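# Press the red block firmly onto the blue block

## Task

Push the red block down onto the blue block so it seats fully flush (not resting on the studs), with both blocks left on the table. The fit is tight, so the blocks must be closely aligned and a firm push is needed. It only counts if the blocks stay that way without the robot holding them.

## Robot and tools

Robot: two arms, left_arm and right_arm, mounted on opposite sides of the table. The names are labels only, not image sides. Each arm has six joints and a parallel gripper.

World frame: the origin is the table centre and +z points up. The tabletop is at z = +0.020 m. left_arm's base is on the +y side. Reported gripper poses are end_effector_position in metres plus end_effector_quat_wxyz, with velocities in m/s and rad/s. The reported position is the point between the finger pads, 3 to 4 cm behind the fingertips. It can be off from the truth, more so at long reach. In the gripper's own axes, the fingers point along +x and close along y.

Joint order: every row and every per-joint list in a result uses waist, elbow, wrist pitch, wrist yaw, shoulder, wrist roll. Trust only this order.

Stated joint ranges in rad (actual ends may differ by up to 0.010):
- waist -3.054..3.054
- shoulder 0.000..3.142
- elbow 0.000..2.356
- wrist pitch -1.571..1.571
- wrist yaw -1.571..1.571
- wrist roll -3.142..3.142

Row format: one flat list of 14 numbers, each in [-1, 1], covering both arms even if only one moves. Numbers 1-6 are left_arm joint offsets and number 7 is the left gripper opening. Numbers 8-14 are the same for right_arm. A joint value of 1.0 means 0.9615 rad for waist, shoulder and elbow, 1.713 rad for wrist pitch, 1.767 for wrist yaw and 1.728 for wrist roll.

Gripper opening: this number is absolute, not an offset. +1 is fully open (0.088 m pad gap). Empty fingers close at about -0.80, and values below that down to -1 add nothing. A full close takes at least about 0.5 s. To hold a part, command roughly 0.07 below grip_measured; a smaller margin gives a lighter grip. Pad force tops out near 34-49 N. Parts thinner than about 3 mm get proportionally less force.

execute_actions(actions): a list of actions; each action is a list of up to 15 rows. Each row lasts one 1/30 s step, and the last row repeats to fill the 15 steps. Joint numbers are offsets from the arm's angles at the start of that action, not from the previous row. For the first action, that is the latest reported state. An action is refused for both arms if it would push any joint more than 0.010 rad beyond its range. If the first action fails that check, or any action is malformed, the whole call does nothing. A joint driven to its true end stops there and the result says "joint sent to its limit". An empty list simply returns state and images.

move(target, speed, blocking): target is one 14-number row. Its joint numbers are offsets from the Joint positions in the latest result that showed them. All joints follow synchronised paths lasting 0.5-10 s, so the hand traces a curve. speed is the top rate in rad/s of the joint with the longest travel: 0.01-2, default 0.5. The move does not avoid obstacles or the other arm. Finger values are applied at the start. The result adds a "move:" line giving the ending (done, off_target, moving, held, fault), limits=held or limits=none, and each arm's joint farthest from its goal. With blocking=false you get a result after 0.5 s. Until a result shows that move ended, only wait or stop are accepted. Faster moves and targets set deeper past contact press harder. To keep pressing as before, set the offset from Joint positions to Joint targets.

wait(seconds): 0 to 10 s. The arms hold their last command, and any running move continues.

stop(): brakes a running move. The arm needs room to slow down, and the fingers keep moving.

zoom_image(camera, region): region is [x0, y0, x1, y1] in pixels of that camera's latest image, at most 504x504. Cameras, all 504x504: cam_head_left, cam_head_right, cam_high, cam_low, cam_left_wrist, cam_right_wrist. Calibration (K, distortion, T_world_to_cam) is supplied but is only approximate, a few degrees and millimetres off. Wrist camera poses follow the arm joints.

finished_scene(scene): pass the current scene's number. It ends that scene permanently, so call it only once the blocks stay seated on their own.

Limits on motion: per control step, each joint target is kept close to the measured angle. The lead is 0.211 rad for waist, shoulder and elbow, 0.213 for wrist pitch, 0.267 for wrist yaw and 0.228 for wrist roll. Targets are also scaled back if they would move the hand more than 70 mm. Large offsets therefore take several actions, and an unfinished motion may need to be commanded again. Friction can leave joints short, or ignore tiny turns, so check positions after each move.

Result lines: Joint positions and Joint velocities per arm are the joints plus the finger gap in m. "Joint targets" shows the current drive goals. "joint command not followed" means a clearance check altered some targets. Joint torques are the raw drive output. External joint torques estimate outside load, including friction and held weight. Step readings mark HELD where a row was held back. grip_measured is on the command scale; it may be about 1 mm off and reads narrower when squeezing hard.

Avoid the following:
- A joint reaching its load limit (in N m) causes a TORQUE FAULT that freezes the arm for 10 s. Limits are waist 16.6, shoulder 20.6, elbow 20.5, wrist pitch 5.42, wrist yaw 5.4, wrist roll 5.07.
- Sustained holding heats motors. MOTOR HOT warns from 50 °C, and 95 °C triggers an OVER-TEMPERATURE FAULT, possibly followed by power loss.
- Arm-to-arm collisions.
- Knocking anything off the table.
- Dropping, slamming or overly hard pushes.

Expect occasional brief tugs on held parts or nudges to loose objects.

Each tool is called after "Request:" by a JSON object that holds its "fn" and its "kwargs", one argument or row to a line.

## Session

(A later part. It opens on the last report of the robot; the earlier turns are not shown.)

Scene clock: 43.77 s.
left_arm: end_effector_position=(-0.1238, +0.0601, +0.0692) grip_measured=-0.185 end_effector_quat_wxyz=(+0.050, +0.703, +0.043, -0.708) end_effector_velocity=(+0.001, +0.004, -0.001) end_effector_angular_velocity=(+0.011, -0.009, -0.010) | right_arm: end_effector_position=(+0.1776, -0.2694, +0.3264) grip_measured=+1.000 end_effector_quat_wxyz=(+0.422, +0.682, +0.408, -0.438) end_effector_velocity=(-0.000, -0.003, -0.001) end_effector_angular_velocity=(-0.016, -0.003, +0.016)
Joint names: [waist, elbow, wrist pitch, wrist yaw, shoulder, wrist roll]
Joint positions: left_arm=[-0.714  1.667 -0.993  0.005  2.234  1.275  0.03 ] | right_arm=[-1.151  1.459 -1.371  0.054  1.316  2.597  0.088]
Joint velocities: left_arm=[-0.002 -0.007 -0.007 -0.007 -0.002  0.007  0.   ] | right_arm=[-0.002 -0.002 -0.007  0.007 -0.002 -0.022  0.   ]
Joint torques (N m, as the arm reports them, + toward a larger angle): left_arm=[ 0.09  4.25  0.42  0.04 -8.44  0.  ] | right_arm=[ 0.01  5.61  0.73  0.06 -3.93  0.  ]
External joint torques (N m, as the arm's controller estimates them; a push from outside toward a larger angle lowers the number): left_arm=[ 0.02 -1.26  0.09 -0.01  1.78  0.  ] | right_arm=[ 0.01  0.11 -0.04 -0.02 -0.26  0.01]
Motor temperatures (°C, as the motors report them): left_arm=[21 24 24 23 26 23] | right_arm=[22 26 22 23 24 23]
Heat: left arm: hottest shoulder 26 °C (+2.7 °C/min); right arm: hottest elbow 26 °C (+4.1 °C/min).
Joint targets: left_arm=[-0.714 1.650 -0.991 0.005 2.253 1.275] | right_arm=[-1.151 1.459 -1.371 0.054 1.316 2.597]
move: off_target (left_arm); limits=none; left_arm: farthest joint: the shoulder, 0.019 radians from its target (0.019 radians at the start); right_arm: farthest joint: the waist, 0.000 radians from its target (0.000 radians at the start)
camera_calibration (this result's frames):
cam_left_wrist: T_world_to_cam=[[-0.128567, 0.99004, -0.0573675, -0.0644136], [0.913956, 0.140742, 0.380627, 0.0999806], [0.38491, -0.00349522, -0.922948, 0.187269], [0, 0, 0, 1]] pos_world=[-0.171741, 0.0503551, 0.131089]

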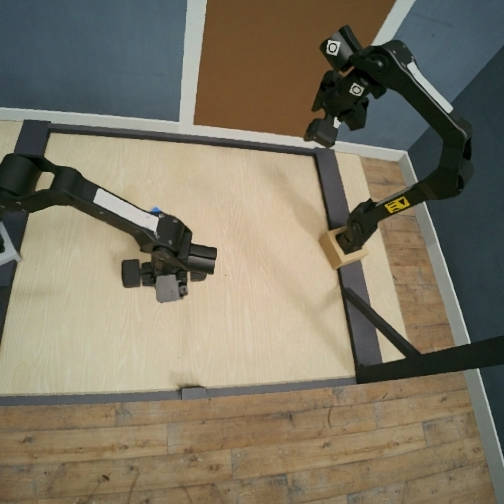

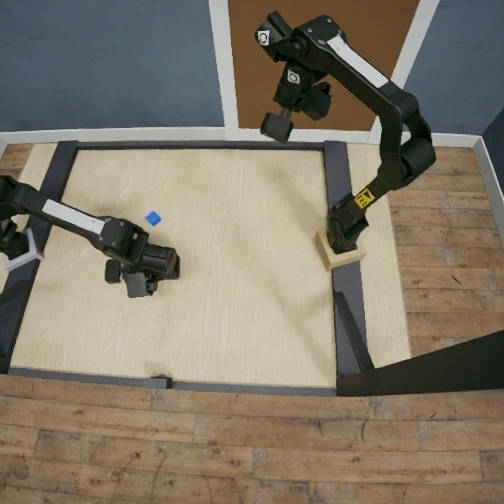

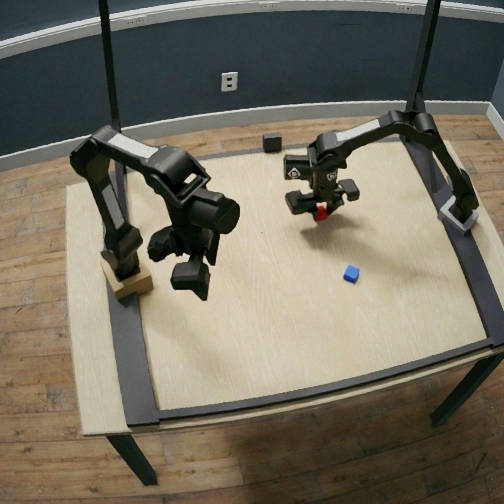

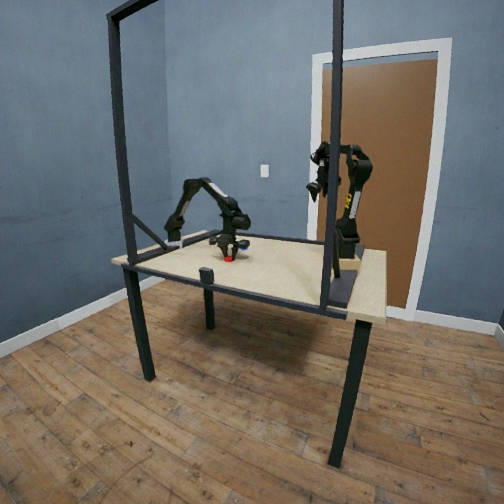

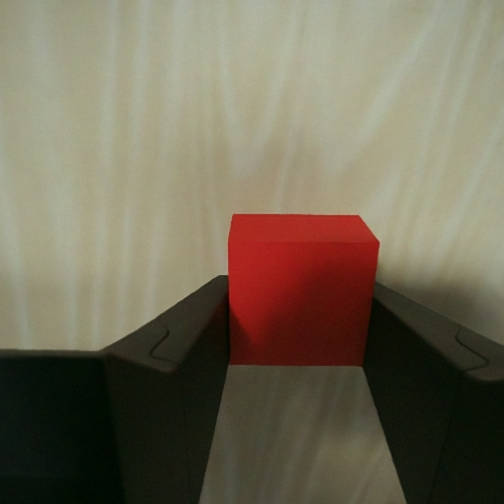

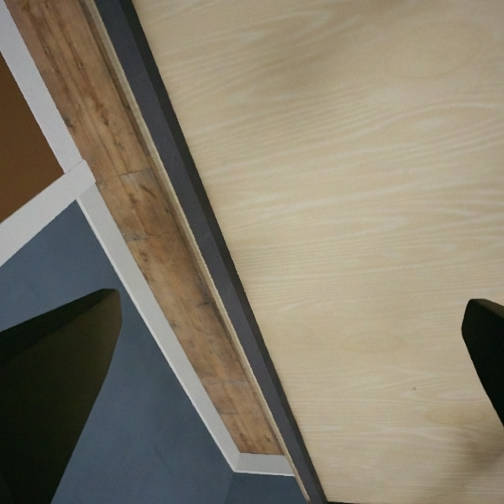

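Request:
{"fn": "move", "kwargs": {
  "target": [0.49,0.035,-0.075,0,-0.125,-0.11,-0.42,0,0,0,0,0,0,1],
  "speed": 0.4
}}

Scene clock: 50.60 s.
left_arm: end_effector_position=(+0.0687, +0.0871, +0.1166) grip_measured=-0.185 end_effector_quat_wxyz=(+0.276, +0.651, +0.266, -0.655) end_effector_velocity=(+0.001, -0.004, +0.000) end_effector_angular_velocity=(-0.019, -0.013, +0.034) | right_arm: end_effector_position=(+0.1776, -0.2694, +0.3264) grip_measured=+1.000 end_effector_quat_wxyz=(+0.422, +0.682, +0.408, -0.438) end_effector_velocity=(-0.001, -0.002, -0.002) end_effector_angular_velocity=(-0.005, +0.012, +0.002)
Joint names: [waist, elbow, wrist pitch, wrist yaw, shoulder, wrist roll]
Joint positions: left_arm=[-0.245  1.689 -1.118  0.005  2.127  1.089  0.03 ] | right_arm=[-1.151  1.459 -1.371  0.054  1.316  2.597  0.088]
Joint velocities: left_arm=[-0.002 -0.002  0.022 -0.007 -0.002 -0.037 -0.   ] | right_arm=[-0.007 -0.002 -0.007 -0.007  0.002 -0.007  0.   ]
Joint torques (N m, as the arm reports them, + toward a larger angle): left_arm=[  0.06   8.31   0.13   0.06 -11.95  -0.09] | right_arm=[ 0.01  5.62  0.74  0.06 -3.94  0.  ]
External joint torques (N m, as the arm's controller estimates them; a push from outside toward a larger angle lowers the number): left_arm=[ 0.06  2.57 -0.24  0.   -2.2  -0.09] | right_arm=[ 0.03  0.13 -0.03 -0.02 -0.28  0.01]
Motor temperatures (°C, as the motors report them): left_arm=[21 24 24 23 27 23] | right_arm=[22 27 22 23 24 23]
Heat: left arm: hottest shoulder 27 °C (+3.6 °C/min); right arm: hottest elbow 27 °C (+4.7 °C/min).
Joint targets: left_arm=[-0.243 1.701 -1.121 0.005 2.114 1.085] | right_arm=[-1.151 1.459 -1.371 0.054 1.316 2.597]
move: off_target (left_arm); limits=none; left_arm: farthest joint: the shoulder, 0.014 radians from its target (0.120 radians at the start); right_arm: farthest joint: the waist, 0.000 radians from its target (0.000 radians at the start)
camera_calibration (this result's frames):
cam_left_wrist: T_world_to_cam=[[-0.705924, 0.705875, -0.0584158, 0.000889242], [0.638851, 0.670163, 0.377824, -0.124757], [0.305844, 0.229396, -0.924033, 0.142312], [0, 0, 0, 1]] pos_world=[0.0368038, 0.0503343, 0.17869]

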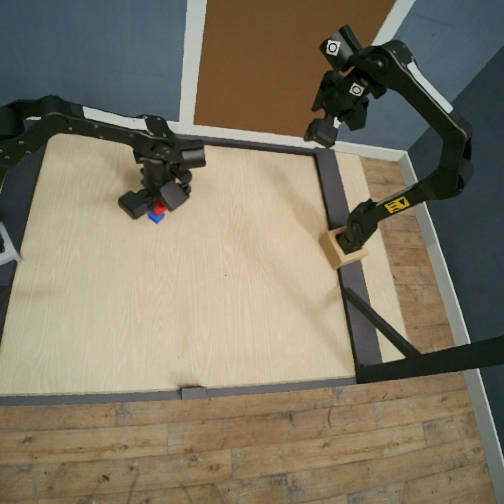

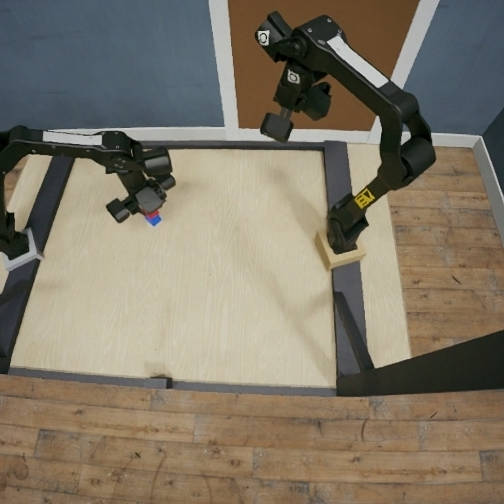

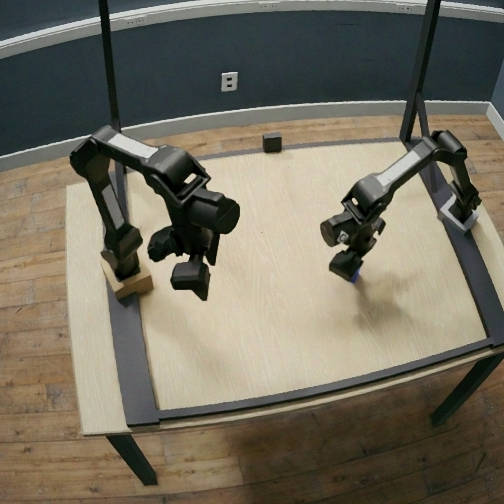

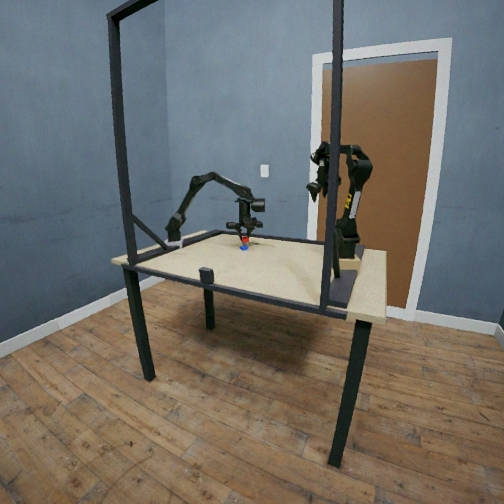

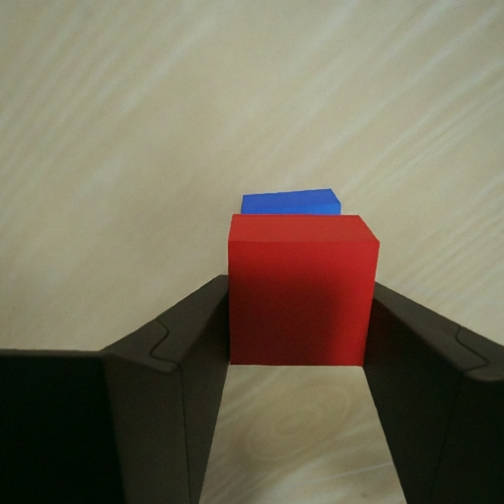

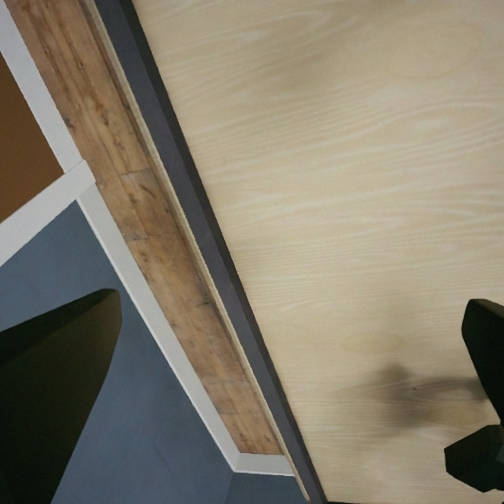

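Request:
{"fn": "move", "kwargs": {
  "target": [0.021,-0.09,0.031,0,-0.022,-0.033,-0.42,0,0,0,0,0,0,1],
  "speed": 0.1
}}

Request:
{"fn": "zoom_image", "kwargs": {
  "camera": "cam_left_wrist",
  "region": [200,150,400,300]
}}

Scene clock: 56.33 s.
left_arm: end_effector_position=(+0.0723, +0.0976, +0.1013) grip_measured=-0.185 end_effector_quat_wxyz=(+0.293, +0.641, +0.295, -0.645) end_effector_velocity=(-0.001, +0.002, +0.000) end_effector_angular_velocity=(+0.009, -0.005, -0.010) | right_arm: end_effector_position=(+0.1776, -0.2694, +0.3264) grip_measured=+1.000 end_effector_quat_wxyz=(+0.422, +0.682, +0.408, -0.438) end_effector_velocity=(-0.002, -0.001, -0.002) end_effector_angular_velocity=(-0.009, +0.010, +0.021)
Joint names: [waist, elbow, wrist pitch, wrist yaw, shoulder, wrist roll]
Joint positions: left_arm=[-0.228  1.616 -1.068  0.005  2.12   1.035  0.03 ] | right_arm=[-1.151  1.459 -1.371  0.054  1.316  2.597  0.088]
Joint velocities: left_arm=[-0.002 -0.002 -0.007 -0.007 -0.002  0.007 -0.   ] | right_arm=[-0.002 -0.007 -0.007 -0.007 -0.002 -0.022  0.   ]
Joint torques (N m, as the arm reports them, + toward a larger angle): left_arm=[  0.35   4.92   0.48   0.02 -11.68  -0.12] | right_arm=[ 0.01  5.62  0.73  0.06 -3.94 -0.01]
External joint torques (N m, as the arm's controller estimates them; a push from outside toward a larger angle lowers the number): left_arm=[ 0.36 -0.65  0.17 -0.04 -2.13 -0.12] | right_arm=[ 0.02  0.15 -0.02 -0.01 -0.28  0.01]
Motor temperatures (°C, as the motors report them): left_arm=[21 25 24 23 28 23] | right_arm=[22 27 22 23 24 23]
Heat: left arm: hottest shoulder 28 °C (+4.3 °C/min); right arm: hottest elbow 27 °C (+4.3 °C/min).
Joint targets: left_arm=[-0.224 1.603 -1.065 0.005 2.106 1.032] | right_arm=[-1.151 1.459 -1.371 0.054 1.316 2.597]
move: off_target (left_arm); limits=none; left_arm: farthest joint: the shoulder, 0.015 radians from its target (0.022 radians at the start); right_arm: farthest joint: the waist, 0.000 radians from its target (0.000 radians at the start)
camera_calibration (this result's frames):
cam_left_wrist: T_world_to_cam=[[-0.753993, 0.655406, -0.0440282, 0.00207108], [0.592524, 0.707524, 0.385131, -0.129307], [0.283568, 0.264298, -0.921811, 0.122593], [0, 0, 0, 1]] pos_world=[0.0434157, 0.0577295, 0.162899]

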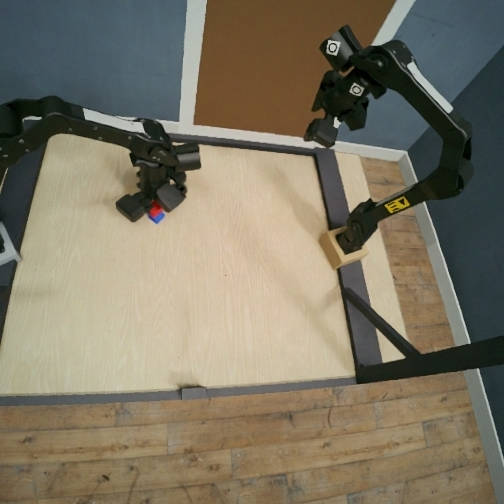

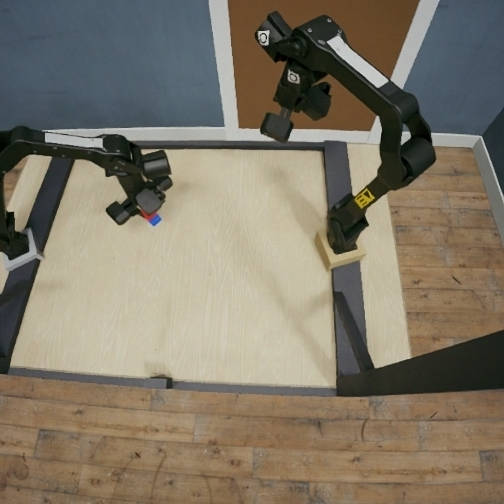

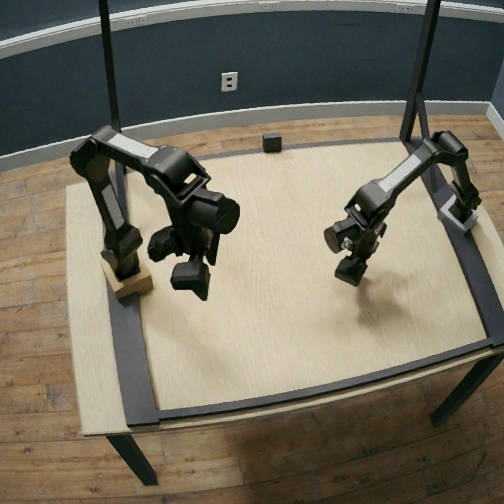

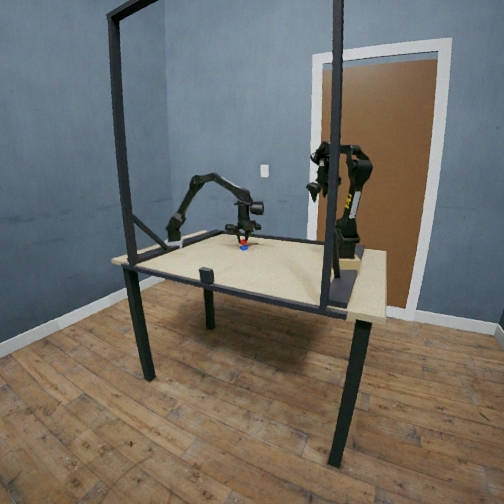

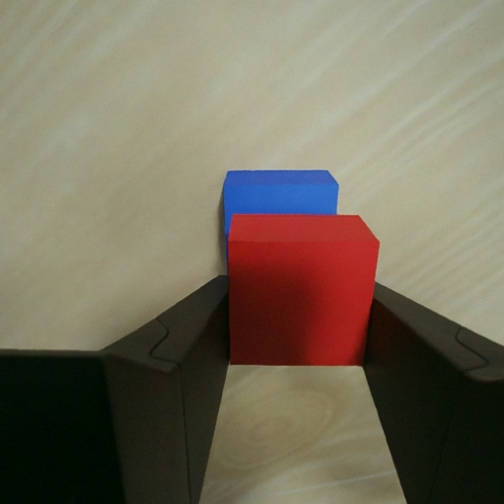

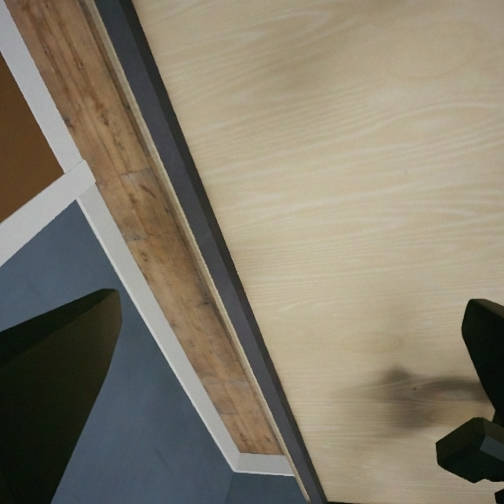

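Region (200, 150, 400, 300) of cam_left_wrist's 504x504 image, scaled by 2.520, with more detail than that image has; it fills the top 378 rows of this view, and the rest is white.

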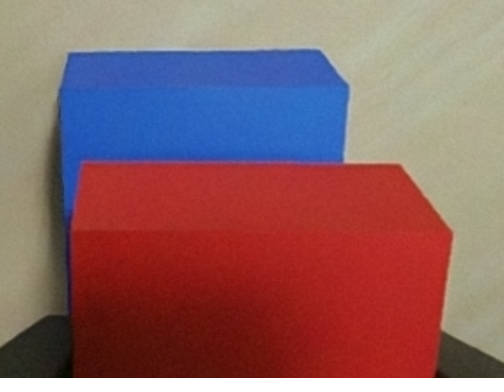

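Request:
{"fn": "move", "kwargs": {
  "target": [-0.011,0.034,0.005,0,0.042,-0.014,-0.42,0,0,0,0,0,0,1],
  "speed": 0.05
}}

Request:
{"fn": "zoom_image", "kwargs": {
  "camera": "cam_left_wrist",
  "region": [200,150,400,300]
}}

Scene clock: 63.10 s.
left_arm: end_effector_position=(+0.0715, +0.0917, +0.0966) grip_measured=-0.185 end_effector_quat_wxyz=(+0.298, +0.639, +0.299, -0.643) end_effector_velocity=(+0.001, +0.004, +0.002) end_effector_angular_velocity=(+0.023, -0.016, +0.005) | right_arm: end_effector_position=(+0.1776, -0.2694, +0.3264) grip_measured=+1.000 end_effector_quat_wxyz=(+0.422, +0.682, +0.408, -0.438) end_effector_velocity=(-0.001, -0.002, -0.002) end_effector_angular_velocity=(-0.005, +0.012, +0.002)
Joint names: [waist, elbow, wrist pitch, wrist yaw, shoulder, wrist roll]
Joint positions: left_arm=[-0.235  1.636 -1.062  0.005  2.145  1.014  0.03 ] | right_arm=[-1.151  1.459 -1.371  0.054  1.316  2.597  0.088]
Joint velocities: left_arm=[-0.002  0.002 -0.022 -0.022 -0.002 -0.007 -0.   ] | right_arm=[-0.007 -0.007 -0.007 -0.007 -0.002 -0.007  0.   ]
Joint torques (N m, as the arm reports them, + toward a larger angle): left_arm=[-0.34  8.15  0.51  0.05 -8.28 -0.09] | right_arm=[ 0.01  5.63  0.73  0.06 -3.93  0.  ]
External joint torques (N m, as the arm's controller estimates them; a push from outside toward a larger angle lowers the number): left_arm=[-0.34  2.6   0.21  0.    1.45 -0.09] | right_arm=[ 0.02  0.13 -0.03 -0.01 -0.22  0.01]
Motor temperatures (°C, as the motors report them): left_arm=[21 25 24 23 30 23] | right_arm=[22 27 22 23 24 23]
Heat: left arm: hottest shoulder 30 °C (+6.1 °C/min); right arm: hottest elbow 27 °C (+3.0 °C/min).
Joint targets: left_arm=[-0.238 1.648 -1.059 0.005 2.161 1.011] | right_arm=[-1.151 1.459 -1.371 0.054 1.316 2.597]
move: off_target (left_arm); limits=none; left_arm: farthest joint: the shoulder, 0.015 radians from its target (0.040 radians at the start); right_arm: farthest joint: the waist, 0.000 radians from its target (0.000 radians at the start)
camera_calibration (this result's frames):
cam_left_wrist: T_world_to_cam=[[-0.763157, 0.644671, -0.0446061, 0.00683459], [0.582388, 0.716054, 0.384827, -0.122862], [0.280027, 0.267706, -0.92191, 0.120007], [0, 0, 0, 1]] pos_world=[0.0431639, 0.0514431, 0.158221]

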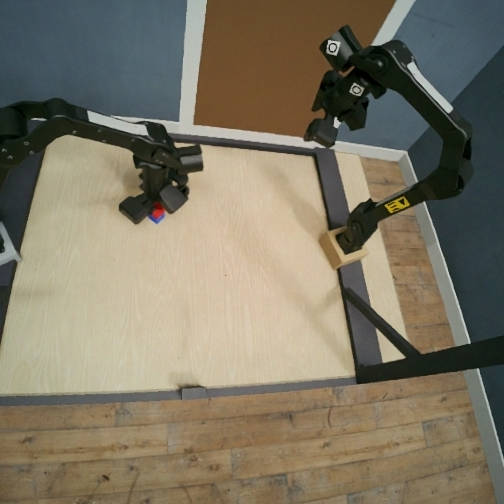

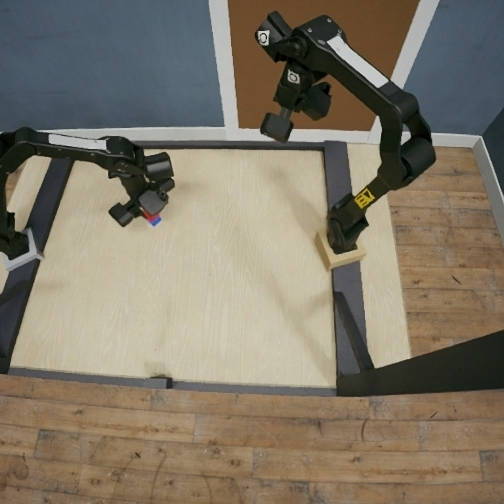

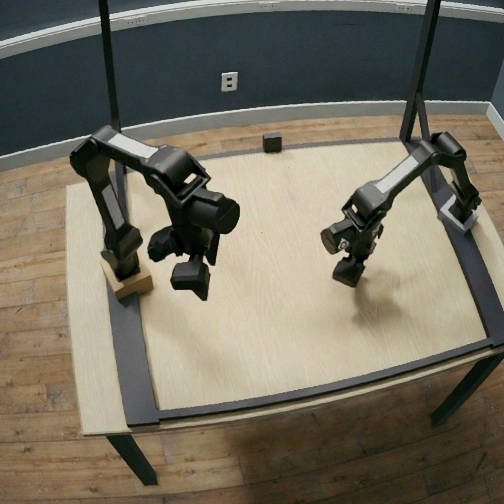

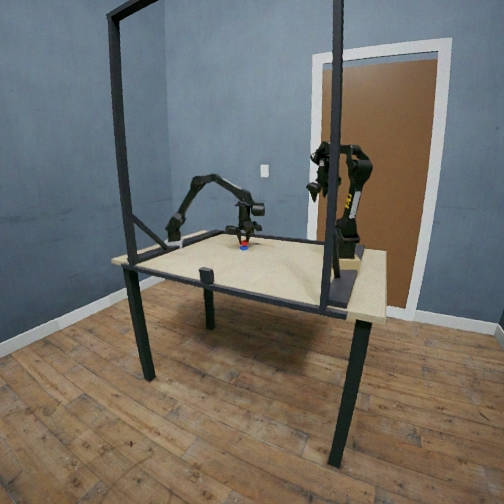

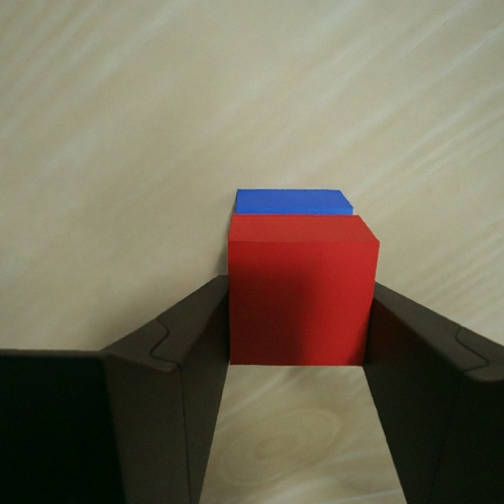

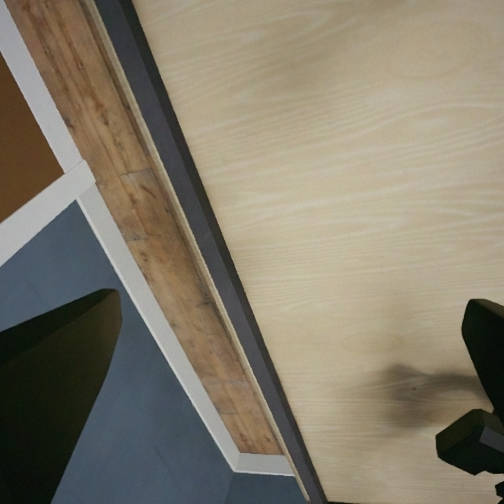

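Region (200, 150, 400, 300) of cam_left_wrist's 504x504 image, scaled by 2.520, with more detail than that image has; it fills the top 378 rows of this view, and the rest is white.

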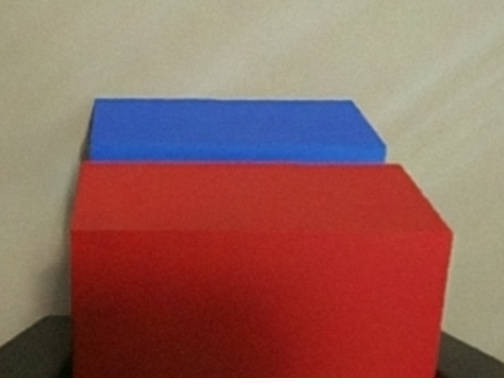

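Request:
{"fn": "move", "kwargs": {
  "target": [0.005,-0.036,0.014,0,0.018,0,-0.42,0,0,0,0,0,0,1],
  "speed": 0.03
}}

Request:
{"fn": "zoom_image", "kwargs": {
  "camera": "cam_left_wrist",
  "region": [200,150,400,300]
}}

Scene clock: 67.97 s.
left_arm: end_effector_position=(+0.0713, +0.0933, +0.0905) grip_measured=-0.185 end_effector_quat_wxyz=(+0.298, +0.639, +0.300, -0.642) end_effector_velocity=(-0.003, +0.001, +0.002) end_effector_angular_velocity=(+0.000, +0.008, +0.020) | right_arm: end_effector_position=(+0.1776, -0.2694, +0.3264) grip_measured=+1.000 end_effector_quat_wxyz=(+0.422, +0.682, +0.408, -0.438) end_effector_velocity=(-0.001, +0.003, +0.000) end_effector_angular_velocity=(+0.018, +0.007, +0.012)
Joint names: [waist, elbow, wrist pitch, wrist yaw, shoulder, wrist roll]
Joint positions: left_arm=[-0.234  1.614 -1.041  0.005  2.148  1.014  0.03 ] | right_arm=[-1.151  1.459 -1.371  0.054  1.316  2.597  0.088]
Joint velocities: left_arm=[-0.002 -0.002 -0.007  0.007 -0.007 -0.022  0.   ] | right_arm=[-0.002 -0.002  0.007 -0.022 -0.002 -0.007  0.   ]
Joint torques (N m, as the arm reports them, + toward a larger angle): left_arm=[ 0.28  4.71  0.5   0.04 -8.28  0.03] | right_arm=[ 0.01  5.62  0.73  0.06 -3.94 -0.01]
External joint torques (N m, as the arm's controller estimates them; a push from outside toward a larger angle lowers the number): left_arm=[ 0.29 -0.83  0.21 -0.02  1.49  0.03] | right_arm=[ 0.    0.09 -0.06 -0.01 -0.28  0.01]
Motor temperatures (°C, as the motors report them): left_arm=[21 25 24 23 30 23] | right_arm=[22 27 23 23 25 23]
Heat: left arm: hottest shoulder 30 °C (+6.0 °C/min); right arm: hottest elbow 27 °C (+3.0 °C/min).
Joint targets: left_arm=[-0.230 1.601 -1.038 0.005 2.163 1.014] | right_arm=[-1.151 1.459 -1.371 0.054 1.316 2.597]
move: off_target (left_arm); limits=none; left_arm: farthest joint: the shoulder, 0.015 radians from its target (0.017 radians at the start); right_arm: farthest joint: the waist, 0.000 radians from its target (0.000 radians at the start)
camera_calibration (this result's frames):
cam_left_wrist: T_world_to_cam=[[-0.763926, 0.643892, -0.0426602, 0.00527778], [0.581842, 0.715881, 0.385972, -0.121642], [0.279064, 0.270033, -0.921524, 0.113853], [0, 0, 0, 1]] pos_world=[0.043036, 0.0529388, 0.152094]

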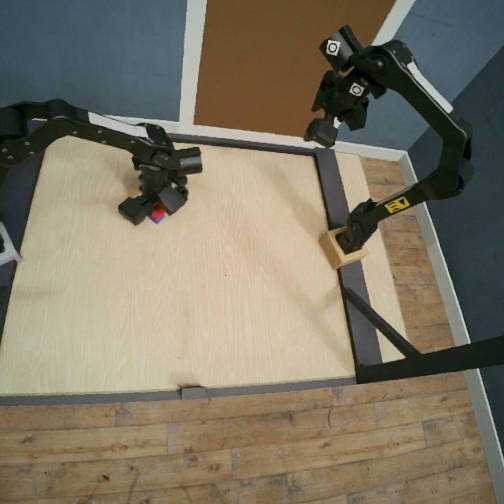

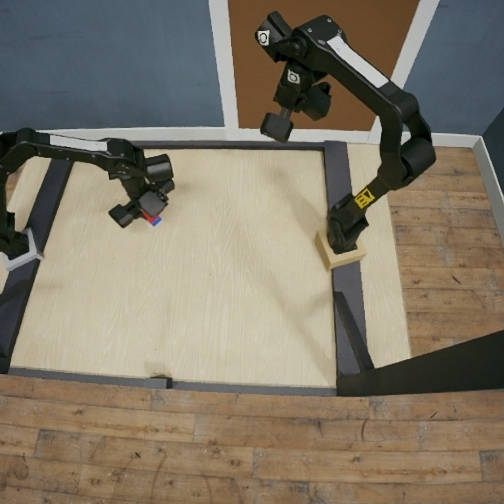

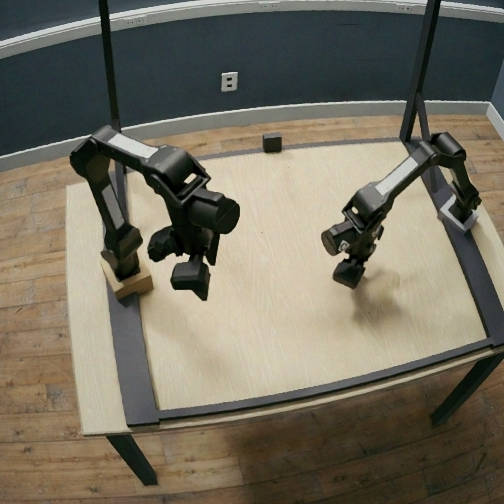

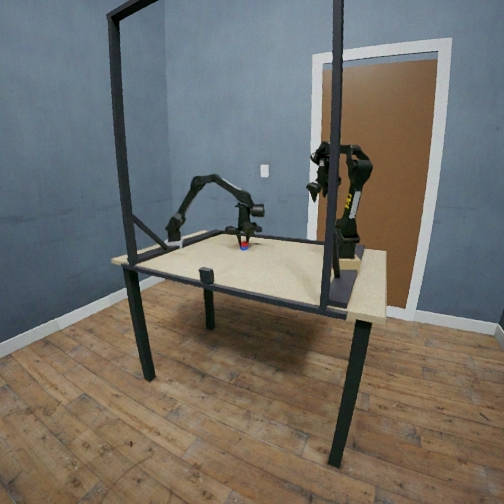

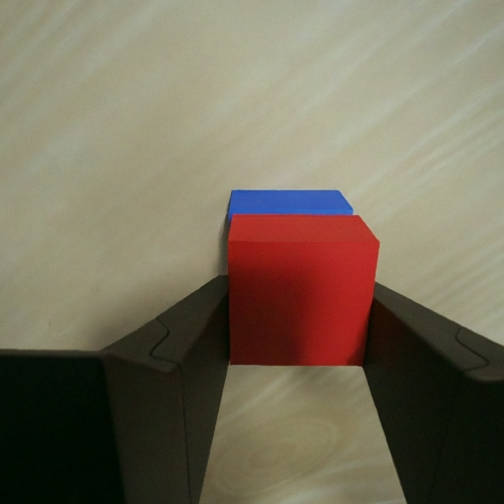

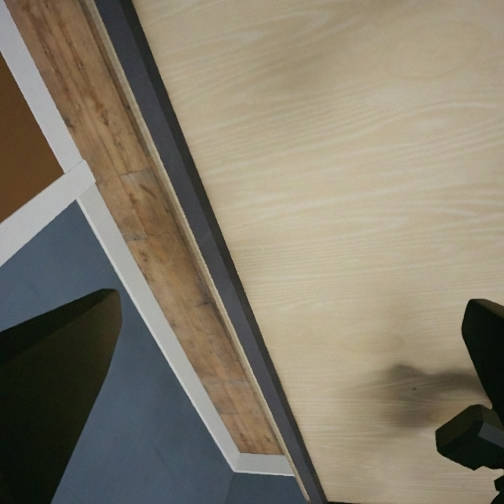

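Region (200, 150, 400, 300) of cam_left_wrist's 504x504 image, scaled by 2.520, with more detail than that image has; it fills the top 378 rows of this view, and the rest is white.

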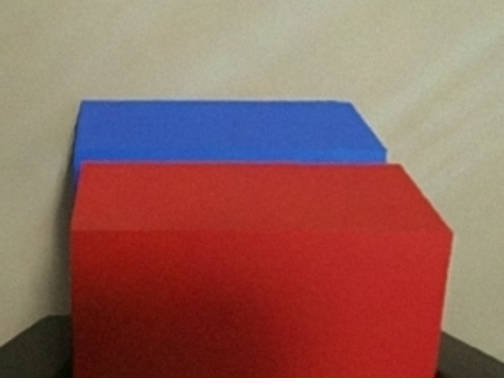

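Request:
{"fn": "move", "kwargs": {
  "target": [0.002,-0.012,0.005,0,0.014,0,-0.42,0,0,0,0,0,0,1],
  "speed": 0.03
}}

Request:
{"fn": "zoom_image", "kwargs": {
  "camera": "cam_left_wrist",
  "region": [200,150,400,300]
}}

Scene clock: 72.80 s.
left_arm: end_effector_position=(+0.0716, +0.0923, +0.0904) grip_measured=-0.185 end_effector_quat_wxyz=(+0.300, +0.639, +0.298, -0.643) end_effector_velocity=(-0.001, +0.003, -0.001) end_effector_angular_velocity=(+0.014, -0.003, +0.005) | right_arm: end_effector_position=(+0.1776, -0.2694, +0.3264) grip_measured=+1.000 end_effector_quat_wxyz=(+0.422, +0.682, +0.408, -0.438) end_effector_velocity=(-0.003, -0.001, +0.000) end_effector_angular_velocity=(+0.001, +0.005, +0.012)
Joint names: [waist, elbow, wrist pitch, wrist yaw, shoulder, wrist roll]
Joint positions: left_arm=[-0.234  1.614 -1.035  0.005  2.148  1.014  0.03 ] | right_arm=[-1.151  1.459 -1.371  0.054  1.316  2.597  0.088]
Joint velocities: left_arm=[-0.002 -0.007 -0.007 -0.007 -0.002 -0.007 -0.   ] | right_arm=[ 0.002 -0.002 -0.007 -0.007 -0.007 -0.007  0.   ]
Joint torques (N m, as the arm reports them, + toward a larger angle): left_arm=[ 0.17  5.19  0.57  0.03 -8.68  0.01] | right_arm=[ 0.02  5.63  0.73  0.06 -3.94 -0.01]
External joint torques (N m, as the arm's controller estimates them; a push from outside toward a larger angle lowers the number): left_arm=[ 0.17 -0.31  0.26 -0.02  1.01  0.01] | right_arm=[ 0.    0.1  -0.04 -0.01 -0.21  0.01]
Motor temperatures (°C, as the motors report them): left_arm=[21 25 24 23 30 23] | right_arm=[22 27 23 23 25 23]
Heat: left arm: hottest shoulder 30 °C (+6.0 °C/min); right arm: hottest elbow 27 °C (+2.0 °C/min).
Joint targets: left_arm=[-0.232 1.603 -1.032 0.005 2.161 1.014] | right_arm=[-1.151 1.459 -1.371 0.054 1.316 2.597]
move: off_target (left_arm); limits=none; left_arm: farthest joint: the shoulder, 0.014 radians from its target (0.014 radians at the start); right_arm: farthest joint: the waist, 0.000 radians from its target (0.000 radians at the start)
camera_calibration (this result's frames):
cam_left_wrist: T_world_to_cam=[[-0.763851, 0.643664, -0.047197, 0.00666611], [0.581203, 0.717833, 0.3833, -0.120931], [0.280596, 0.265353, -0.922417, 0.114364], [0, 0, 0, 1]] pos_world=[0.0432874, 0.0521708, 0.152159]

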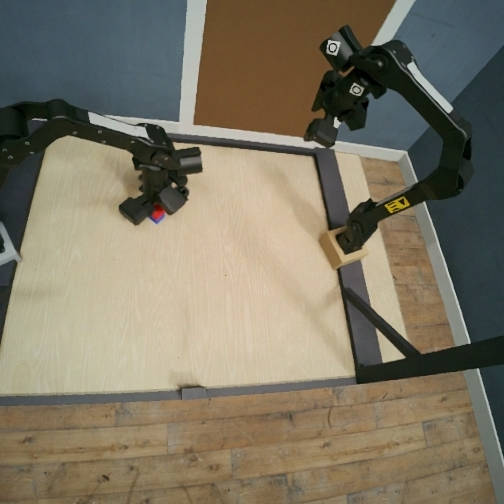

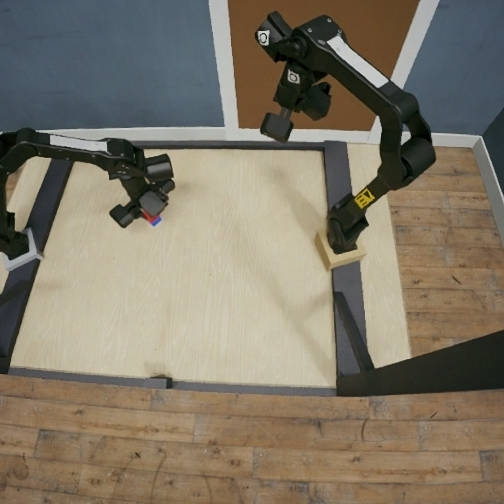

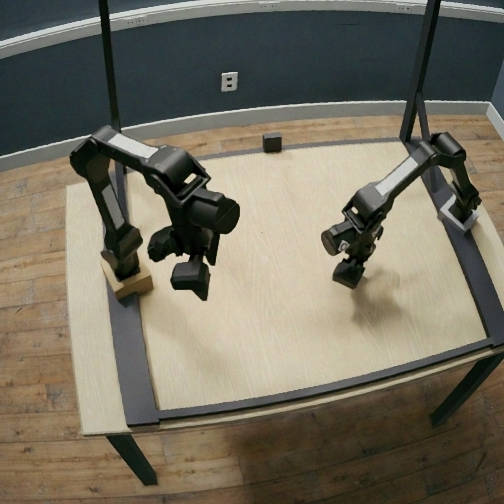

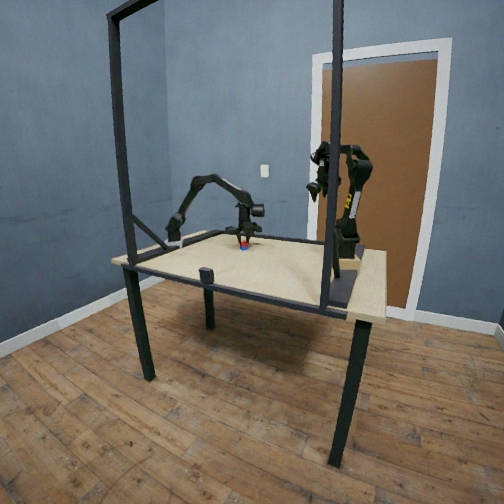

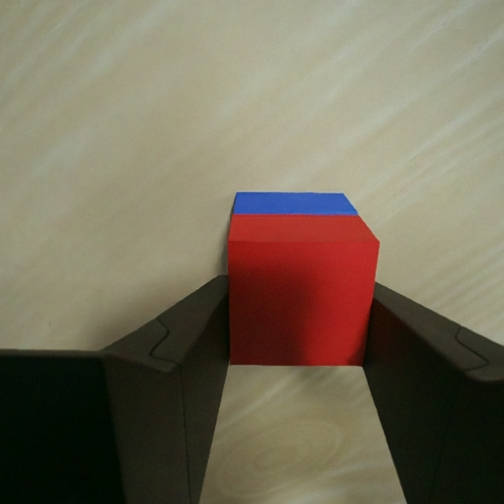

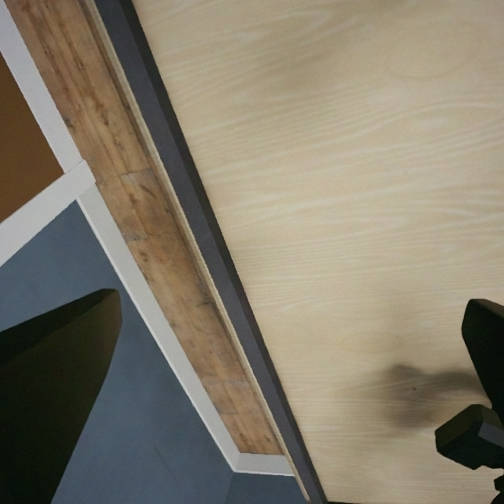

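Region (200, 150, 400, 300) of cam_left_wrist's 504x504 image, scaled by 2.520, with more detail than that image has; it fills the top 378 rows of this view, and the rest is white.

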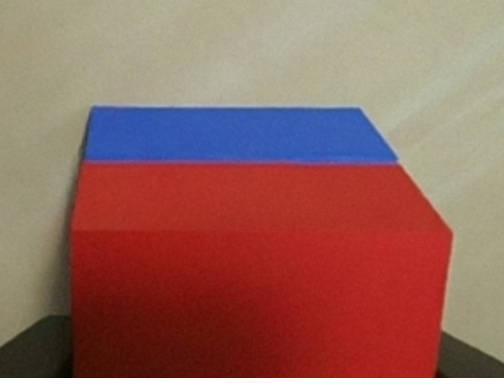

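Request:
{"fn": "move", "kwargs": {
  "target": [0.002,-0.045,0.011,0,0.04,0,-0.42,0,0,0,0,0,0,1],
  "speed": 0.02
}}

Request:
{"fn": "zoom_image", "kwargs": {
  "camera": "cam_left_wrist",
  "region": [200,150,400,300]
}}

Scene clock: 78.03 s.
left_arm: end_effector_position=(+0.0713, +0.0933, +0.0866) grip_measured=-0.185 end_effector_quat_wxyz=(+0.300, +0.639, +0.298, -0.643) end_effector_velocity=(-0.001, +0.002, +0.000) end_effector_angular_velocity=(+0.009, -0.005, +0.005) | right_arm: end_effector_position=(+0.1776, -0.2694, +0.3264) grip_measured=+1.000 end_effector_quat_wxyz=(+0.422, +0.682, +0.408, -0.438) end_effector_velocity=(-0.003, -0.005, -0.002) end_effector_angular_velocity=(-0.022, +0.010, +0.002)
Joint names: [waist, elbow, wrist pitch, wrist yaw, shoulder, wrist roll]
Joint positions: left_arm=[-0.234  1.598 -1.019  0.005  2.148  1.014  0.03 ] | right_arm=[-1.151  1.459 -1.371  0.054  1.316  2.597  0.088]
Joint velocities: left_arm=[-0.002 -0.002 -0.007 -0.007 -0.002 -0.007 -0.   ] | right_arm=[-0.002 -0.002 -0.022  0.007 -0.002 -0.007  0.   ]
Joint torques (N m, as the arm reports them, + toward a larger angle): left_arm=[ 0.19  3.05  0.59  0.03 -5.6   0.04] | right_arm=[ 0.    5.63  0.73  0.06 -3.94 -0.01]
External joint torques (N m, as the arm's controller estimates them; a push from outside toward a larger angle lowers the number): left_arm=[ 0.19 -2.49  0.26 -0.03  4.1   0.04] | right_arm=[ 0.01  0.09 -0.03 -0.01 -0.19  0.01]
Motor temperatures (°C, as the motors report them): left_arm=[21 25 24 23 29 23] | right_arm=[22 27 23 23 25 23]
Heat: left arm: hottest shoulder 29 °C (+5.0 °C/min); right arm: hottest elbow 27 °C (+2.0 °C/min).
Joint targets: left_arm=[-0.232 1.571 -1.016 0.005 2.186 1.014] | right_arm=[-1.151 1.459 -1.371 0.054 1.316 2.597]
move: off_target (left_arm); limits=none; left_arm: farthest joint: the shoulder, 0.039 radians from its target (0.039 radians at the start); right_arm: farthest joint: the waist, 0.000 radians from its target (0.000 radians at the start)
camera_calibration (this result's frames):
cam_left_wrist: T_world_to_cam=[[-0.763846, 0.643647, -0.047521, 0.00559402], [0.581158, 0.717972, 0.383109, -0.120025], [0.280705, 0.265019, -0.92248, 0.110738], [0, 0, 0, 1]] pos_world=[0.0429418, 0.0532265, 0.148403]

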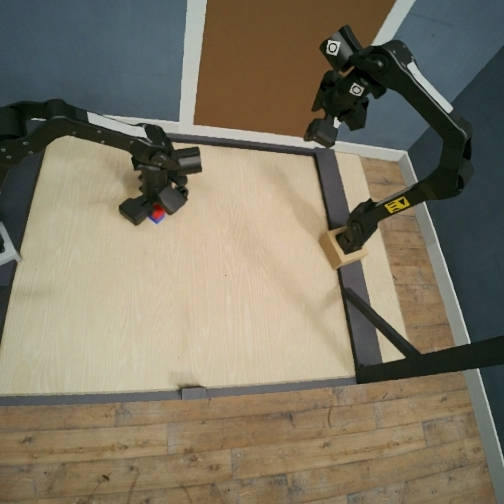

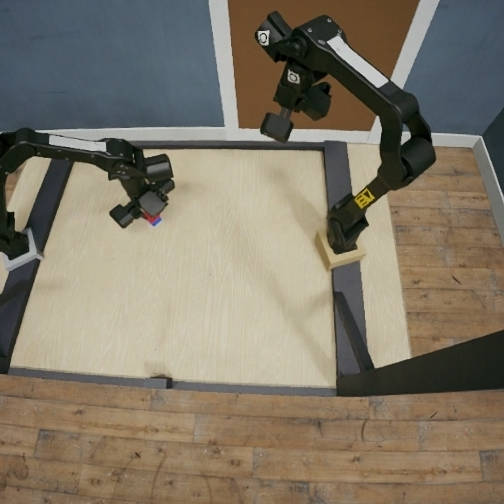

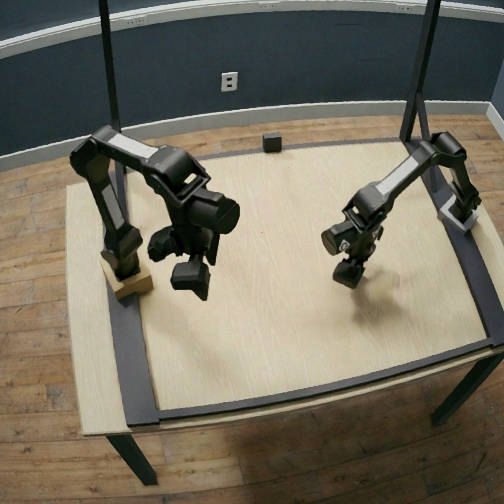

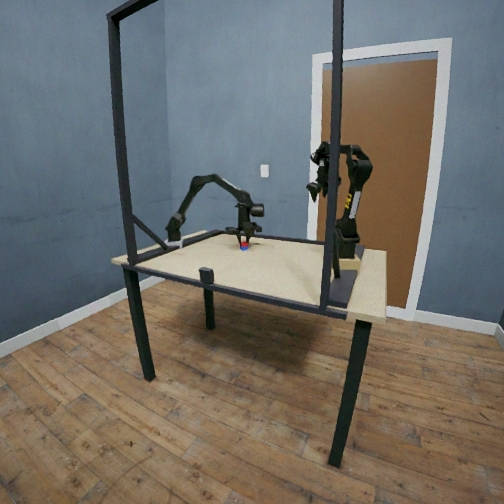

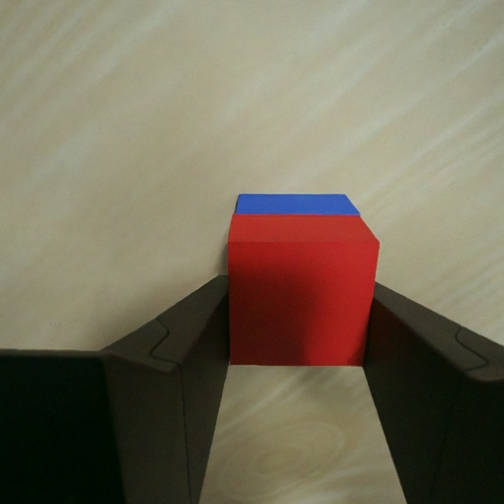

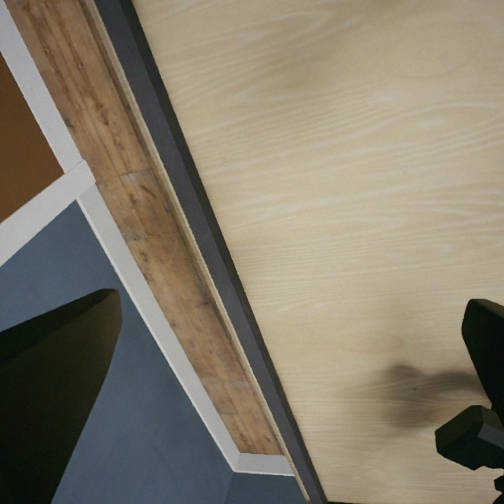

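Region (200, 150, 400, 300) of cam_left_wrist's 504x504 image, scaled by 2.520, with more detail than that image has; it fills the top 378 rows of this view, and the rest is white.

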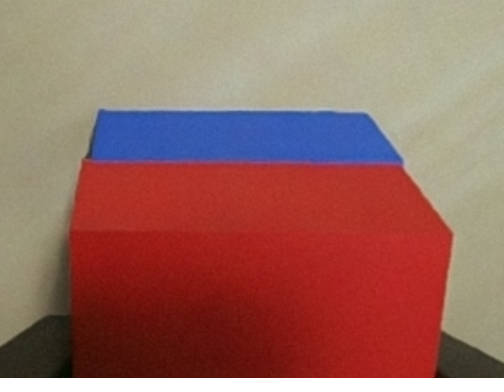

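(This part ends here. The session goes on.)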